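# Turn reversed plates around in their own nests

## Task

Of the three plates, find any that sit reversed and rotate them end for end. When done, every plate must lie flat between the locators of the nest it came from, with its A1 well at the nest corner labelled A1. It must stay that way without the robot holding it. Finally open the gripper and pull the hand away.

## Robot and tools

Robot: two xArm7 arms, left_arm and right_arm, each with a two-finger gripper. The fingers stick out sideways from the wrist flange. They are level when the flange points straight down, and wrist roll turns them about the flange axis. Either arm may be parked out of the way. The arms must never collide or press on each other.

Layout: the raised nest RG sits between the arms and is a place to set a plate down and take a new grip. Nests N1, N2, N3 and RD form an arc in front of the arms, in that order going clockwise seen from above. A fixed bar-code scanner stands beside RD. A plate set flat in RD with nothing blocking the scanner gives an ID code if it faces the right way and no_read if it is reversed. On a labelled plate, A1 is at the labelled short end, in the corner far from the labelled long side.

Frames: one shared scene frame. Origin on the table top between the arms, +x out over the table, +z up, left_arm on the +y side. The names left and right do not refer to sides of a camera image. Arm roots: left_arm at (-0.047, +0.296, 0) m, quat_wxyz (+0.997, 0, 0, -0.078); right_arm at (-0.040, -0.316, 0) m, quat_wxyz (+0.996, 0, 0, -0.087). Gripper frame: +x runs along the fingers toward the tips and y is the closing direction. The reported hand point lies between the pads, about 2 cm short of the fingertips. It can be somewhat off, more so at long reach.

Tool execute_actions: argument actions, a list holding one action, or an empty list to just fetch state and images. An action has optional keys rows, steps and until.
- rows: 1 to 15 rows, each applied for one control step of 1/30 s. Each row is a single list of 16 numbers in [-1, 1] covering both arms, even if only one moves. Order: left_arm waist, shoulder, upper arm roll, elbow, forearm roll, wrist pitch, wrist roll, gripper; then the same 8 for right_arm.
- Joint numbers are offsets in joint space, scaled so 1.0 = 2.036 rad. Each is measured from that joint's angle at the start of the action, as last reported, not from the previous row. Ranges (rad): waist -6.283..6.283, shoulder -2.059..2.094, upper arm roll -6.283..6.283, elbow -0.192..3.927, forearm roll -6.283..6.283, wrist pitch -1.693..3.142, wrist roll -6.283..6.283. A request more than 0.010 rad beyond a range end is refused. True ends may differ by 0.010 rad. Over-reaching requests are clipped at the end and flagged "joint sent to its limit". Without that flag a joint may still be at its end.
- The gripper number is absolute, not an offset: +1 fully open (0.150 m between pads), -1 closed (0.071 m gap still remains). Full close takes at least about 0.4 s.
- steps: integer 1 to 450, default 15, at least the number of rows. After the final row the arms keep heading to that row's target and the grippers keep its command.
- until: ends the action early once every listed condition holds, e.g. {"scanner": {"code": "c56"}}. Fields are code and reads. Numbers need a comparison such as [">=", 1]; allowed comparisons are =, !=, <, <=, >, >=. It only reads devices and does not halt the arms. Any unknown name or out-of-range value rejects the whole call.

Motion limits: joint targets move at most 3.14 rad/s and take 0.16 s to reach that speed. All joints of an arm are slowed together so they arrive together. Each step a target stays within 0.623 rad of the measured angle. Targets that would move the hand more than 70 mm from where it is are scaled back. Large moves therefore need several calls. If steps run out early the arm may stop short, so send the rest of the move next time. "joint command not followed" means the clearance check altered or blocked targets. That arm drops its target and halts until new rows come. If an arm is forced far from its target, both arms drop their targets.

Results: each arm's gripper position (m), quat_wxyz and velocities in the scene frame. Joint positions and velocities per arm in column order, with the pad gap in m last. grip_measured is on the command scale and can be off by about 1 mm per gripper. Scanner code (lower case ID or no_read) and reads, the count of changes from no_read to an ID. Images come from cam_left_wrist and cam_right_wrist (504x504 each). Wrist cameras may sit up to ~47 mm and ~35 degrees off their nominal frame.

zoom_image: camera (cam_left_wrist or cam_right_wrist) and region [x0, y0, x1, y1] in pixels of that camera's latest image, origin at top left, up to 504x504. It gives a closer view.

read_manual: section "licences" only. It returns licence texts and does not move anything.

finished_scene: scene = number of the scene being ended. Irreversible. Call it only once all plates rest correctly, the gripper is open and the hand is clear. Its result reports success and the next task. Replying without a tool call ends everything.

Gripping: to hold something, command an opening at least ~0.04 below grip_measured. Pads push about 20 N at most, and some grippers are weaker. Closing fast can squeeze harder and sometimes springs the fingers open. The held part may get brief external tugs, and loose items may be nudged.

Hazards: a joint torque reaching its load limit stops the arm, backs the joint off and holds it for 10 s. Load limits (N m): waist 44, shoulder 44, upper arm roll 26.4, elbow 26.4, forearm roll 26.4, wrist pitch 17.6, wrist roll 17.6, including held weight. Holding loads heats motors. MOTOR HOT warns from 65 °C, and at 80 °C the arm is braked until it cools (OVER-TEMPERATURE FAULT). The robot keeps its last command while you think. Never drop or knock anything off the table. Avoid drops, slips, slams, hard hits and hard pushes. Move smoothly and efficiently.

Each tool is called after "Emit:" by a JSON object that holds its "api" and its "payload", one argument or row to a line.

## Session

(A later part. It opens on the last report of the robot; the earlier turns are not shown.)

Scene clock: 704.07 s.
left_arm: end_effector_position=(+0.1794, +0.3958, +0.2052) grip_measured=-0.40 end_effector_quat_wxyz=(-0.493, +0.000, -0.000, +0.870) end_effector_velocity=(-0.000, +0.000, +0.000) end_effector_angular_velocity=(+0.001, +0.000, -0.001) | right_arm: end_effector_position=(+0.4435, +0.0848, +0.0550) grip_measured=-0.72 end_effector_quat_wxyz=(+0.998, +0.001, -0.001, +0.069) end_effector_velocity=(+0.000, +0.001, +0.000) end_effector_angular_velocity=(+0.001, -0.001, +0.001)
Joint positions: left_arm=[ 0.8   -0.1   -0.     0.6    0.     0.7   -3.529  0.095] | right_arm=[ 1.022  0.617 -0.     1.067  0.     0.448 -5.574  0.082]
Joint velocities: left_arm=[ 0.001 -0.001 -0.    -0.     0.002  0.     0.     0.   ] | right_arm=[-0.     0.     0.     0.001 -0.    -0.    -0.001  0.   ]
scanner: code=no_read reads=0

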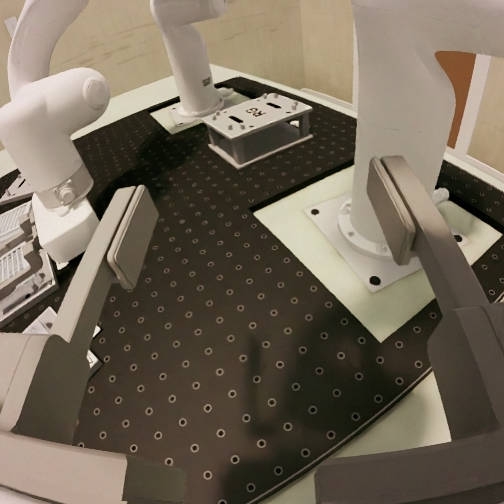

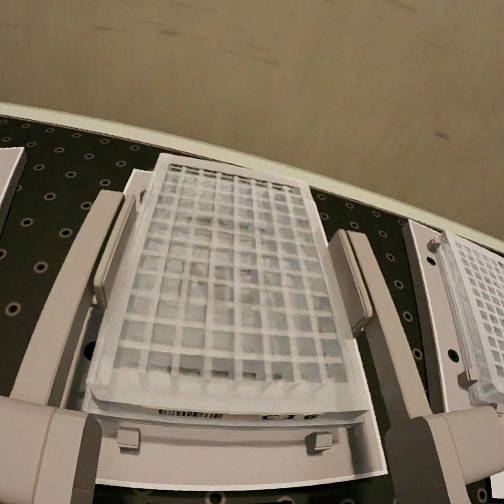

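Emit:
{"api": "execute_actions", "payload": {
  "actions": [
    {"rows": [[0,0,0,0,0,0,0,-0.4,-0.0005,0.002,0,0.0005,0,-0.0015,0.0008,-0.82],[0,0,0,0,0,0,0,-0.4,-0.0005,0.004,0,0.001,0,-0.003,0.0008,-0.82],[0,0,0,0,0,0,0,-0.4,-0.0005,0.0058,0,0.0015,0,-0.0043,0.0008,-0.82]], "steps": 4}
  ]
}}

Scene clock: 720.10 s.
left_arm: end_effector_position=(+0.1794, +0.3958, +0.2052) grip_measured=-0.40 end_effector_quat_wxyz=(-0.493, +0.000, -0.000, +0.870) end_effector_velocity=(-0.000, +0.000, +0.000) end_effector_angular_velocity=(-0.000, +0.000, +0.000) | right_arm: end_effector_position=(+0.4438, +0.0847, +0.0540) grip_measured=-0.72 end_effector_quat_wxyz=(+0.998, +0.001, -0.001, +0.068) end_effector_velocity=(+0.004, -0.004, -0.025) end_effector_angular_velocity=(+0.001, -0.002, -0.016)
Joint positions: left_arm=[ 0.8   -0.1   -0.     0.6    0.     0.7   -3.529  0.095] | right_arm=[ 1.022  0.62   0.     1.068  0.     0.444 -5.573  0.082]
Joint velocities: left_arm=[ 0.  0.  0.  0. -0.  0.  0. -0.] | right_arm=[-0.006  0.069 -0.001  0.021  0.    -0.051  0.009 -0.   ]
scanner: code=no_read reads=0

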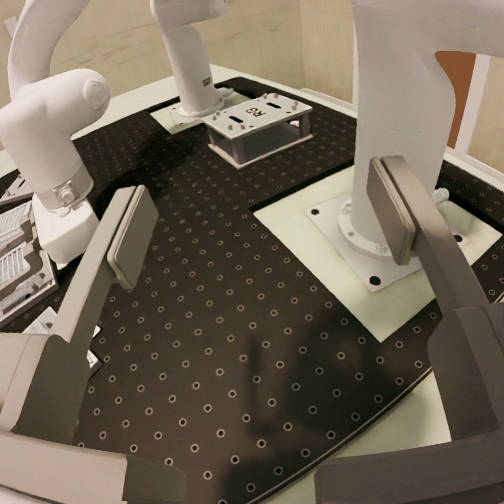

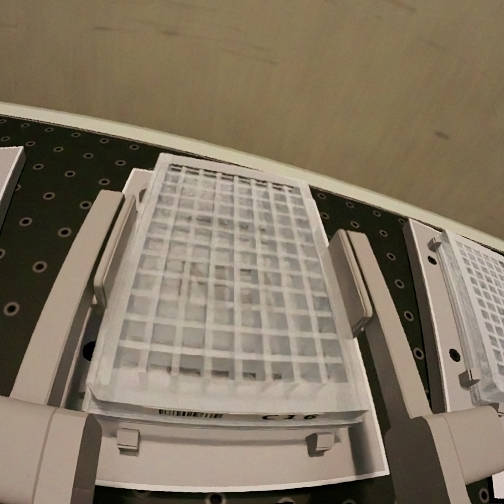

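Emit:
{"api": "execute_actions", "payload": {
  "actions": []
}}

Emit:
{"api": "zoom_image", "payload": {
  "camera": "cam_right_wrist",
  "region": [70,380,196,485]
}}

Emit:
{"api": "zoom_image", "payload": {
  "camera": "cam_right_wrist",
  "region": [270,385,396,490]
}}

Scene clock: 723.00 s.
left_arm: end_effector_position=(+0.1794, +0.3958, +0.2052) grip_measured=-0.40 end_effector_quat_wxyz=(-0.493, +0.000, -0.000, +0.870) end_effector_velocity=(-0.000, +0.000, +0.000) end_effector_angular_velocity=(+0.001, -0.000, -0.000) | right_arm: end_effector_position=(+0.4439, +0.0841, +0.0506) grip_measured=-0.72 end_effector_quat_wxyz=(+0.998, +0.001, -0.001, +0.068) end_effector_velocity=(-0.000, +0.000, -0.000) end_effector_angular_velocity=(-0.001, +0.001, +0.000)
Joint positions: left_arm=[ 0.8   -0.1   -0.     0.6    0.     0.7   -3.529  0.095] | right_arm=[ 1.021  0.628 -0.     1.07   0.     0.439 -5.572  0.082]
Joint velocities: left_arm=[-0.001 -0.001  0.001 -0.     0.001  0.     0.    -0.   ] | right_arm=[-0.     0.     0.     0.    -0.     0.001 -0.     0.   ]
scanner: code=no_read reads=0

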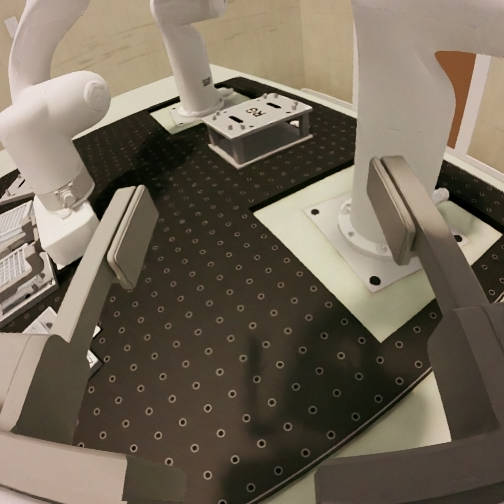

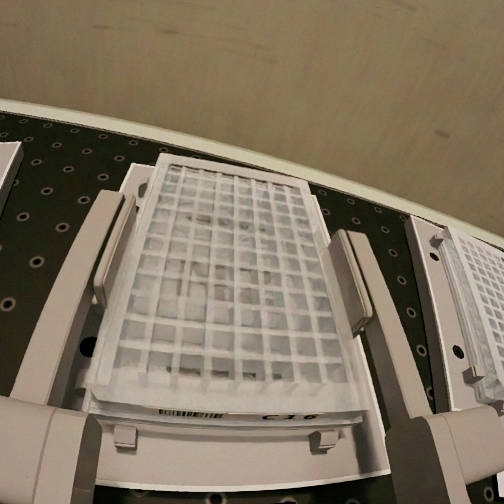

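Region (70, 380, 196, 485) of cam_right_wrist's 504x504 image, scaled by 4.000, with more detail than that image has.

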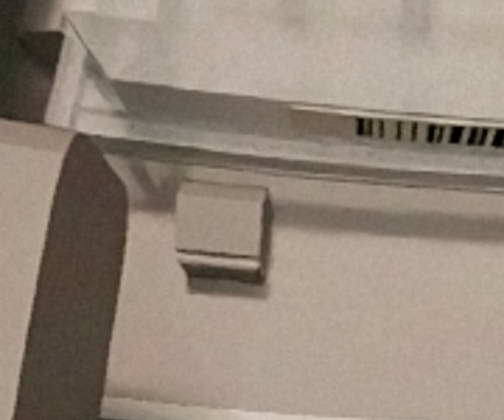

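Region (270, 385, 396, 490) of cam_right_wrist's 504x504 image, scaled by 4.000, with more detail than that image has.

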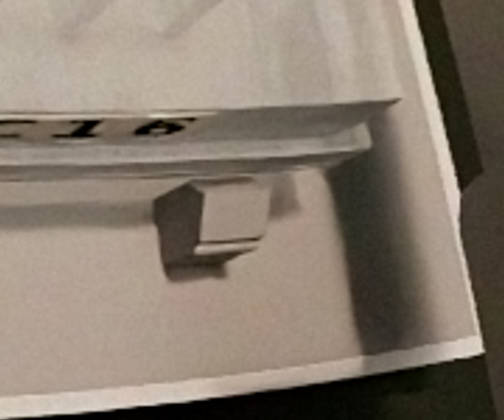

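Emit:
{"api": "execute_actions", "payload": {
  "actions": [
    {"rows": [[0,0,0,0,0,0,0,-0.4,0,0.0014,0,0.0004,0,-0.001,0,-0.82],[0,0,0,0,0,0,0,-0.4,0,0.0028,0,0.0008,0,-0.002,0,-0.82],[0,0,0,0,0,0,0,-0.4,0,0.0042,0,0.00115,0,-0.003,0,-0.82],[0,0,0,0,0,0,0,-0.4,0,0.0056,0,0.0015,0,-0.004,0,-0.82],[0,0,0,0,0,0,0,-0.4,0,0.007,0,0.0019,0,-0.005,0,-0.82],[0,0,0,0,0,0,0,-0.4,0,0.0082,0,0.0023,0,-0.0059,0,-0.82],[0,0,0,0,0,0,0,-0.4,0,0.009,0,0.0025,0,-0.0065,0,-0.82],[0,0,0,0,0,0,0,-0.4,0,0.0094,0,0.0026,0,-0.0068,0,-0.82]], "steps": 8}
  ]
}}

Scene clock: 729.93 s.
left_arm: end_effector_position=(+0.1794, +0.3958, +0.2052) grip_measured=-0.40 end_effector_quat_wxyz=(-0.493, +0.000, -0.000, +0.870) end_effector_velocity=(-0.000, +0.000, +0.000) end_effector_angular_velocity=(-0.000, -0.000, +0.002) | right_arm: end_effector_position=(+0.4440, +0.0841, +0.0463) grip_measured=-0.72 end_effector_quat_wxyz=(+0.998, +0.001, -0.001, +0.068) end_effector_velocity=(-0.000, +0.000, -0.027) end_effector_angular_velocity=(-0.002, +0.001, +0.002)
Joint positions: left_arm=[ 0.8   -0.1   -0.     0.6    0.     0.7   -3.529  0.095] | right_arm=[ 1.021  0.64  -0.     1.073  0.     0.43  -5.572  0.082]
Joint velocities: left_arm=[ 0.001 -0.     0.001  0.    -0.     0.     0.    -0.   ] | right_arm=[ 0.     0.07  -0.     0.019 -0.001 -0.049 -0.001  0.   ]
scanner: code=no_read reads=0

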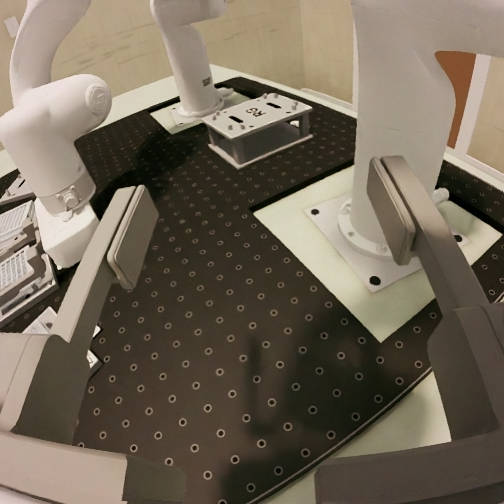

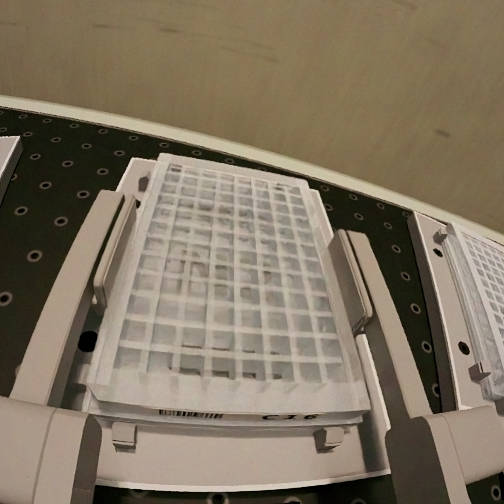

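Emit:
{"api": "execute_actions", "payload": {
  "actions": []
}}

Emit:
{"api": "zoom_image", "payload": {
  "camera": "cam_right_wrist",
  "region": [100,140,200,210]
}}

Emit:
{"api": "zoom_image", "payload": {
  "camera": "cam_right_wrist",
  "region": [270,385,396,490]
}}

Scene clock: 732.93 s.
left_arm: end_effector_position=(+0.1794, +0.3958, +0.2052) grip_measured=-0.40 end_effector_quat_wxyz=(-0.493, +0.000, -0.000, +0.870) end_effector_velocity=(-0.000, +0.000, +0.000) end_effector_angular_velocity=(-0.000, +0.000, +0.000) | right_arm: end_effector_position=(+0.4440, +0.0842, +0.0435) grip_measured=-0.72 end_effector_quat_wxyz=(+0.998, +0.001, -0.001, +0.068) end_effector_velocity=(+0.000, -0.000, +0.000) end_effector_angular_velocity=(+0.001, -0.000, -0.002)
Joint positions: left_arm=[ 0.8   -0.1   -0.     0.6    0.     0.7   -3.529  0.095] | right_arm=[ 1.021  0.647 -0.     1.075  0.     0.425 -5.572  0.082]
Joint velocities: left_arm=[-0.    -0.     0.001  0.     0.     0.     0.     0.   ] | right_arm=[ 0.     0.    -0.     0.     0.    -0.001  0.001  0.   ]
scanner: code=no_read reads=0

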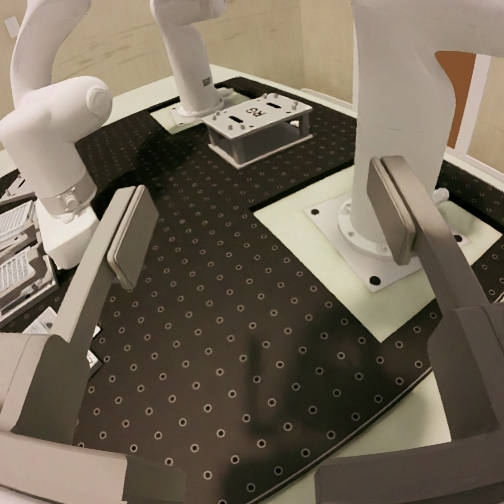

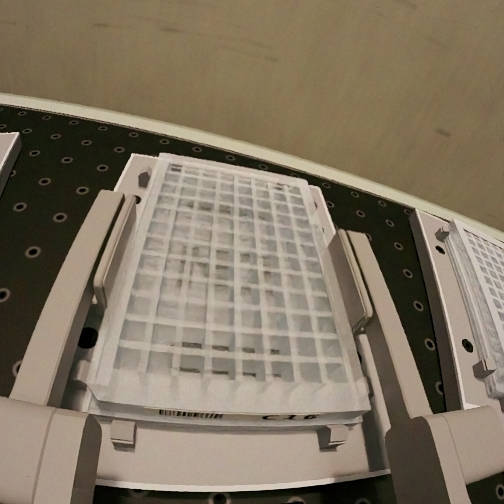

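Region (100, 140, 200, 210) of cam_right_wrist's 504x504 image, scaled by 5.040, with more detail than that image has; it fills the top 353 rows of this view, and the rest is white.

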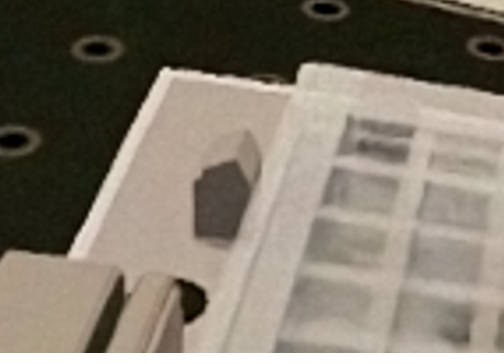

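Region (270, 385, 396, 490) of cam_right_wrist's 504x504 image, scaled by 4.000, with more detail than that image has.

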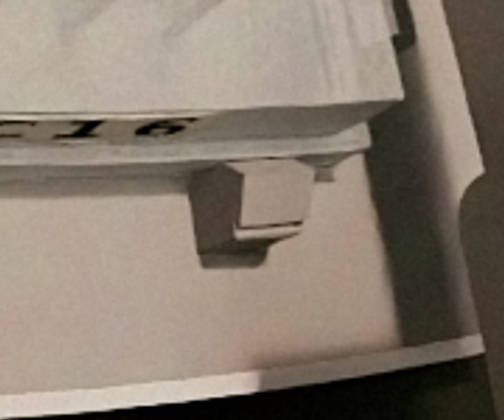

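Emit:
{"api": "execute_actions", "payload": {
  "actions": [
    {"rows": [[0,0,0,0,0,0,0,-0.4,0,0.0004,0,0.0001,0,-0.0003,0,-0.8],[0,0,0,0,0,0,0,-0.4,0,0.0004,0,0.0001,0,-0.0003,0,-0.76],[0,0,0,0,0,0,0,-0.4,0,0.0004,0,0.0001,0,-0.0003,0,-0.72],[0,0,0,0,0,0,0,-0.4,0,0.0004,0,0.0001,0,-0.0003,0,-0.68],[0,0,0,0,0,0,0,-0.4,0,0.0004,0,0.0001,0,-0.0003,0,-0.62],[0,0,0,0,0,0,0,-0.4,0,0.0004,0,0.0001,0,-0.0003,0,-0.54],[0,0,0,0,0,0,0,-0.4,0,0.0004,0,0.0001,0,-0.0003,0,-0.45],[0,0,0,0,0,0,0,-0.4,0,-0.002,0,-0.0005,0,0.0015,0,-0.4],[0,0,0,0,0,0,0,-0.4,0,-0.006,0,-0.0016,0,0.0044,0,-0.4],[0,0,0,0,0,0,0,-0.4,0,-0.012,0,-0.0032,0,0.0088,0,-0.4],[0,0,0,0,0,0,0,-0.4,0,-0.02,0,-0.0053,0,0.0147,0,-0.4],[0,0,0,0,0,0,0,-0.4,0,-0.03,0,-0.008,0,0.022,0,-0.4],[0,0,0,0,0,0,0,-0.4,0,-0.045,0,-0.018,0,0.027,0,-0.4],[0,0,0,0,0,0,0,-0.4,0,-0.07,0,-0.04,0,0.0295,0,-0.4],[0,0,0,0,0,0,0,-0.4,0,-0.1796,0,-0.1516,0,0.0295,0,-0.4]], "steps": 24}
  ]
}}

Scene clock: 744.53 s.
left_arm: end_effector_position=(+0.1794, +0.3958, +0.2052) grip_measured=-0.40 end_effector_quat_wxyz=(-0.493, +0.000, -0.000, +0.870) end_effector_velocity=(+0.000, -0.000, -0.000) end_effector_angular_velocity=(-0.001, +0.001, -0.000) | right_arm: end_effector_position=(+0.4012, +0.0355, +0.1183) grip_measured=-0.40 end_effector_quat_wxyz=(+0.998, +0.001, -0.001, +0.067) end_effector_velocity=(-0.060, -0.066, +0.035) end_effector_angular_velocity=(-0.024, +0.022, +0.002)
Joint positions: left_arm=[ 0.8   -0.1   -0.     0.6    0.     0.7   -3.529  0.095] | right_arm=[ 1.021  0.304 -0.     0.79   0.     0.483 -5.572  0.095]
Joint velocities: left_arm=[ 0.     0.001 -0.     0.    -0.001  0.     0.     0.   ] | right_arm=[ 0.    -0.313  0.001 -0.322  0.     0.023 -0.    -0.   ]
scanner: code=no_read reads=0

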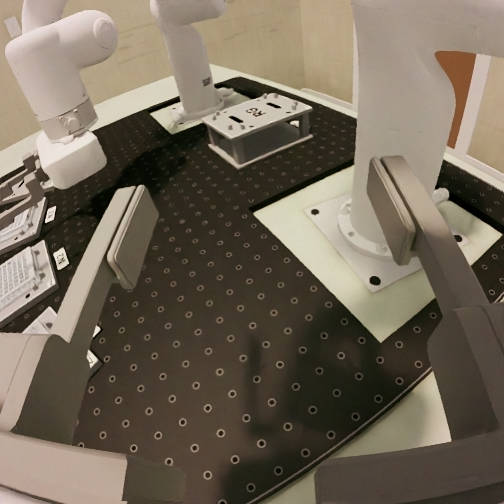

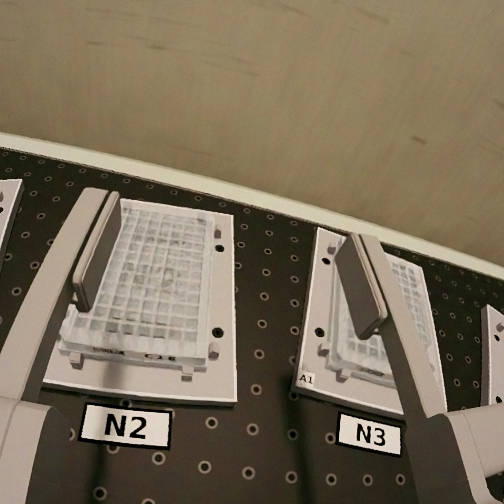

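Emit:
{"api": "execute_actions", "payload": {
  "actions": [
    {"rows": [[0,0,0,0,0,0,0,-0.4,0,-0.2626,0,-0.1667,0,0.0973,-0.178,1]], "steps": 12}
  ]
}}

Scene clock: 752.20 s.
left_arm: end_effector_position=(+0.1794, +0.3958, +0.2052) grip_measured=-0.40 end_effector_quat_wxyz=(-0.493, +0.000, -0.000, +0.870) end_effector_velocity=(-0.000, +0.001, -0.000) end_effector_angular_velocity=(+0.000, +0.001, +0.002) | right_arm: end_effector_position=(+0.3298, +0.0121, +0.1940) grip_measured=+1.00 end_effector_quat_wxyz=(+0.976, +0.001, -0.002, +0.217) end_effector_velocity=(-0.194, -0.072, +0.114) end_effector_angular_velocity=(-0.004, +0.000, +0.723)
Joint positions: left_arm=[ 0.8   -0.1   -0.     0.6    0.     0.7   -3.529  0.095] | right_arm=[ 1.021 -0.151 -0.     0.502  0.     0.649 -5.875  0.15 ]
Joint velocities: left_arm=[ 0.001  0.     0.001 -0.     0.001  0.    -0.     0.   ] | right_arm=[-0.001 -1.053 -0.001 -0.659 -0.001  0.397 -0.724  0.   ]
scanner: code=no_read reads=0

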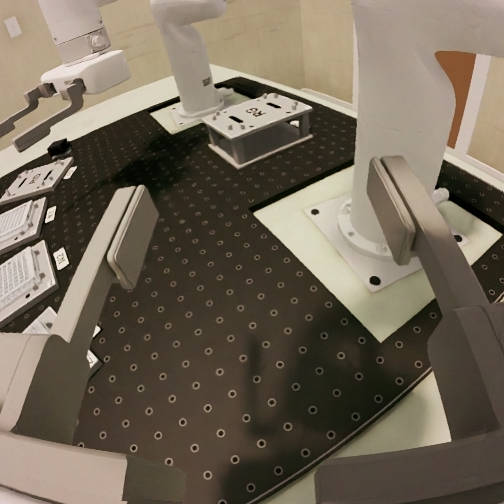

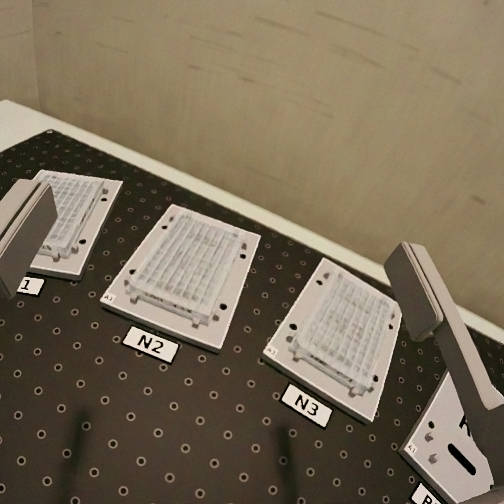

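Emit:
{"api": "execute_actions", "payload": {
  "actions": []
}}

Emit:
{"api": "zoom_image", "payload": {
  "camera": "cam_right_wrist",
  "region": [100,180,290,370]
}}

Emit:
{"api": "zoom_image", "payload": {
  "camera": "cam_right_wrist",
  "region": [0,140,160,300]
}}

Emit:
{"api": "zoom_image", "payload": {
  "camera": "cam_right_wrist",
  "region": [250,240,430,420]
}}

Scene clock: 758.07 s.
left_arm: end_effector_position=(+0.1794, +0.3958, +0.2052) grip_measured=-0.40 end_effector_quat_wxyz=(-0.493, +0.000, -0.000, +0.870) end_effector_velocity=(+0.000, -0.000, +0.000) end_effector_angular_velocity=(-0.001, -0.001, +0.001) | right_arm: end_effector_position=(+0.3138, +0.0066, +0.2006) grip_measured=+1.00 end_effector_quat_wxyz=(+0.969, +0.000, +0.000, +0.246) end_effector_velocity=(+0.001, +0.000, +0.001) end_effector_angular_velocity=(+0.001, -0.001, -0.001)
Joint positions: left_arm=[ 0.8   -0.1   -0.     0.6    0.     0.7   -3.529  0.095] | right_arm=[ 1.021 -0.23  -0.     0.451  0.     0.681 -5.935  0.15 ]
Joint velocities: left_arm=[-0.    -0.    -0.    -0.    -0.001 -0.    -0.     0.   ] | right_arm=[ 0.     0.    -0.001  0.001  0.     0.    -0.     0.   ]
scanner: code=no_read reads=0

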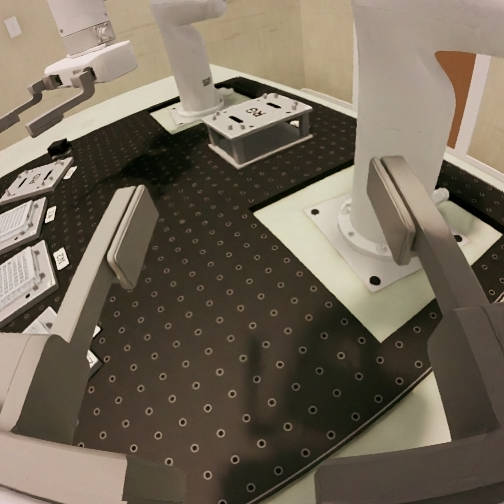

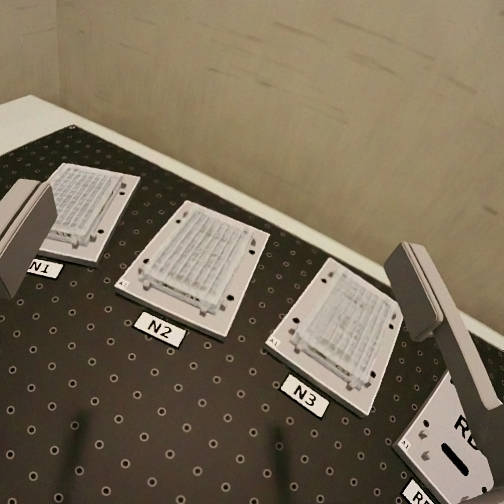

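Region (100, 180, 290, 370) of cam_right_wrist's 504x504 image, scaled by 2.653, with more detail than that image has.

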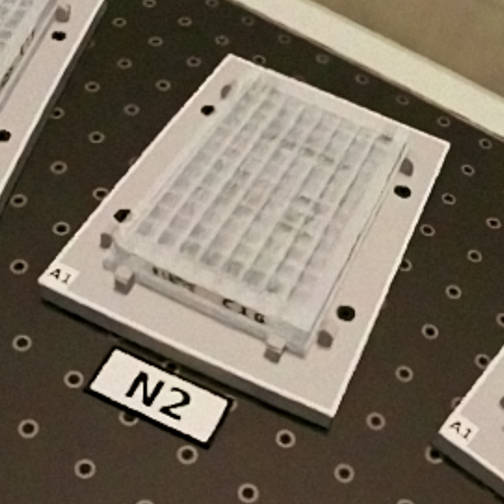

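Region (0, 140, 160, 300) of cam_right_wrist's 504x504 image, scaled by 3.150, with more detail than that image has.

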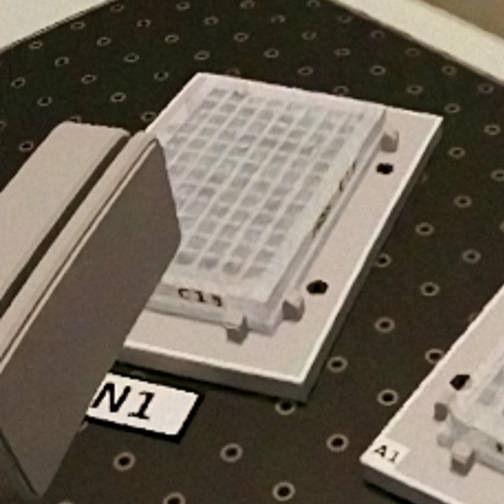

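Region (250, 240, 430, 420) of cam_right_wrist's 504x504 image, scaled by 2.800, with more detail than that image has.

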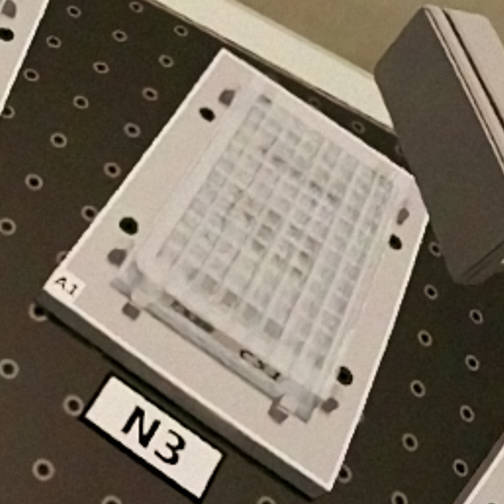

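Emit:
{"api": "finished_scene", "payload": {
  "scene": 1
}}

The scene is finished: the task was done.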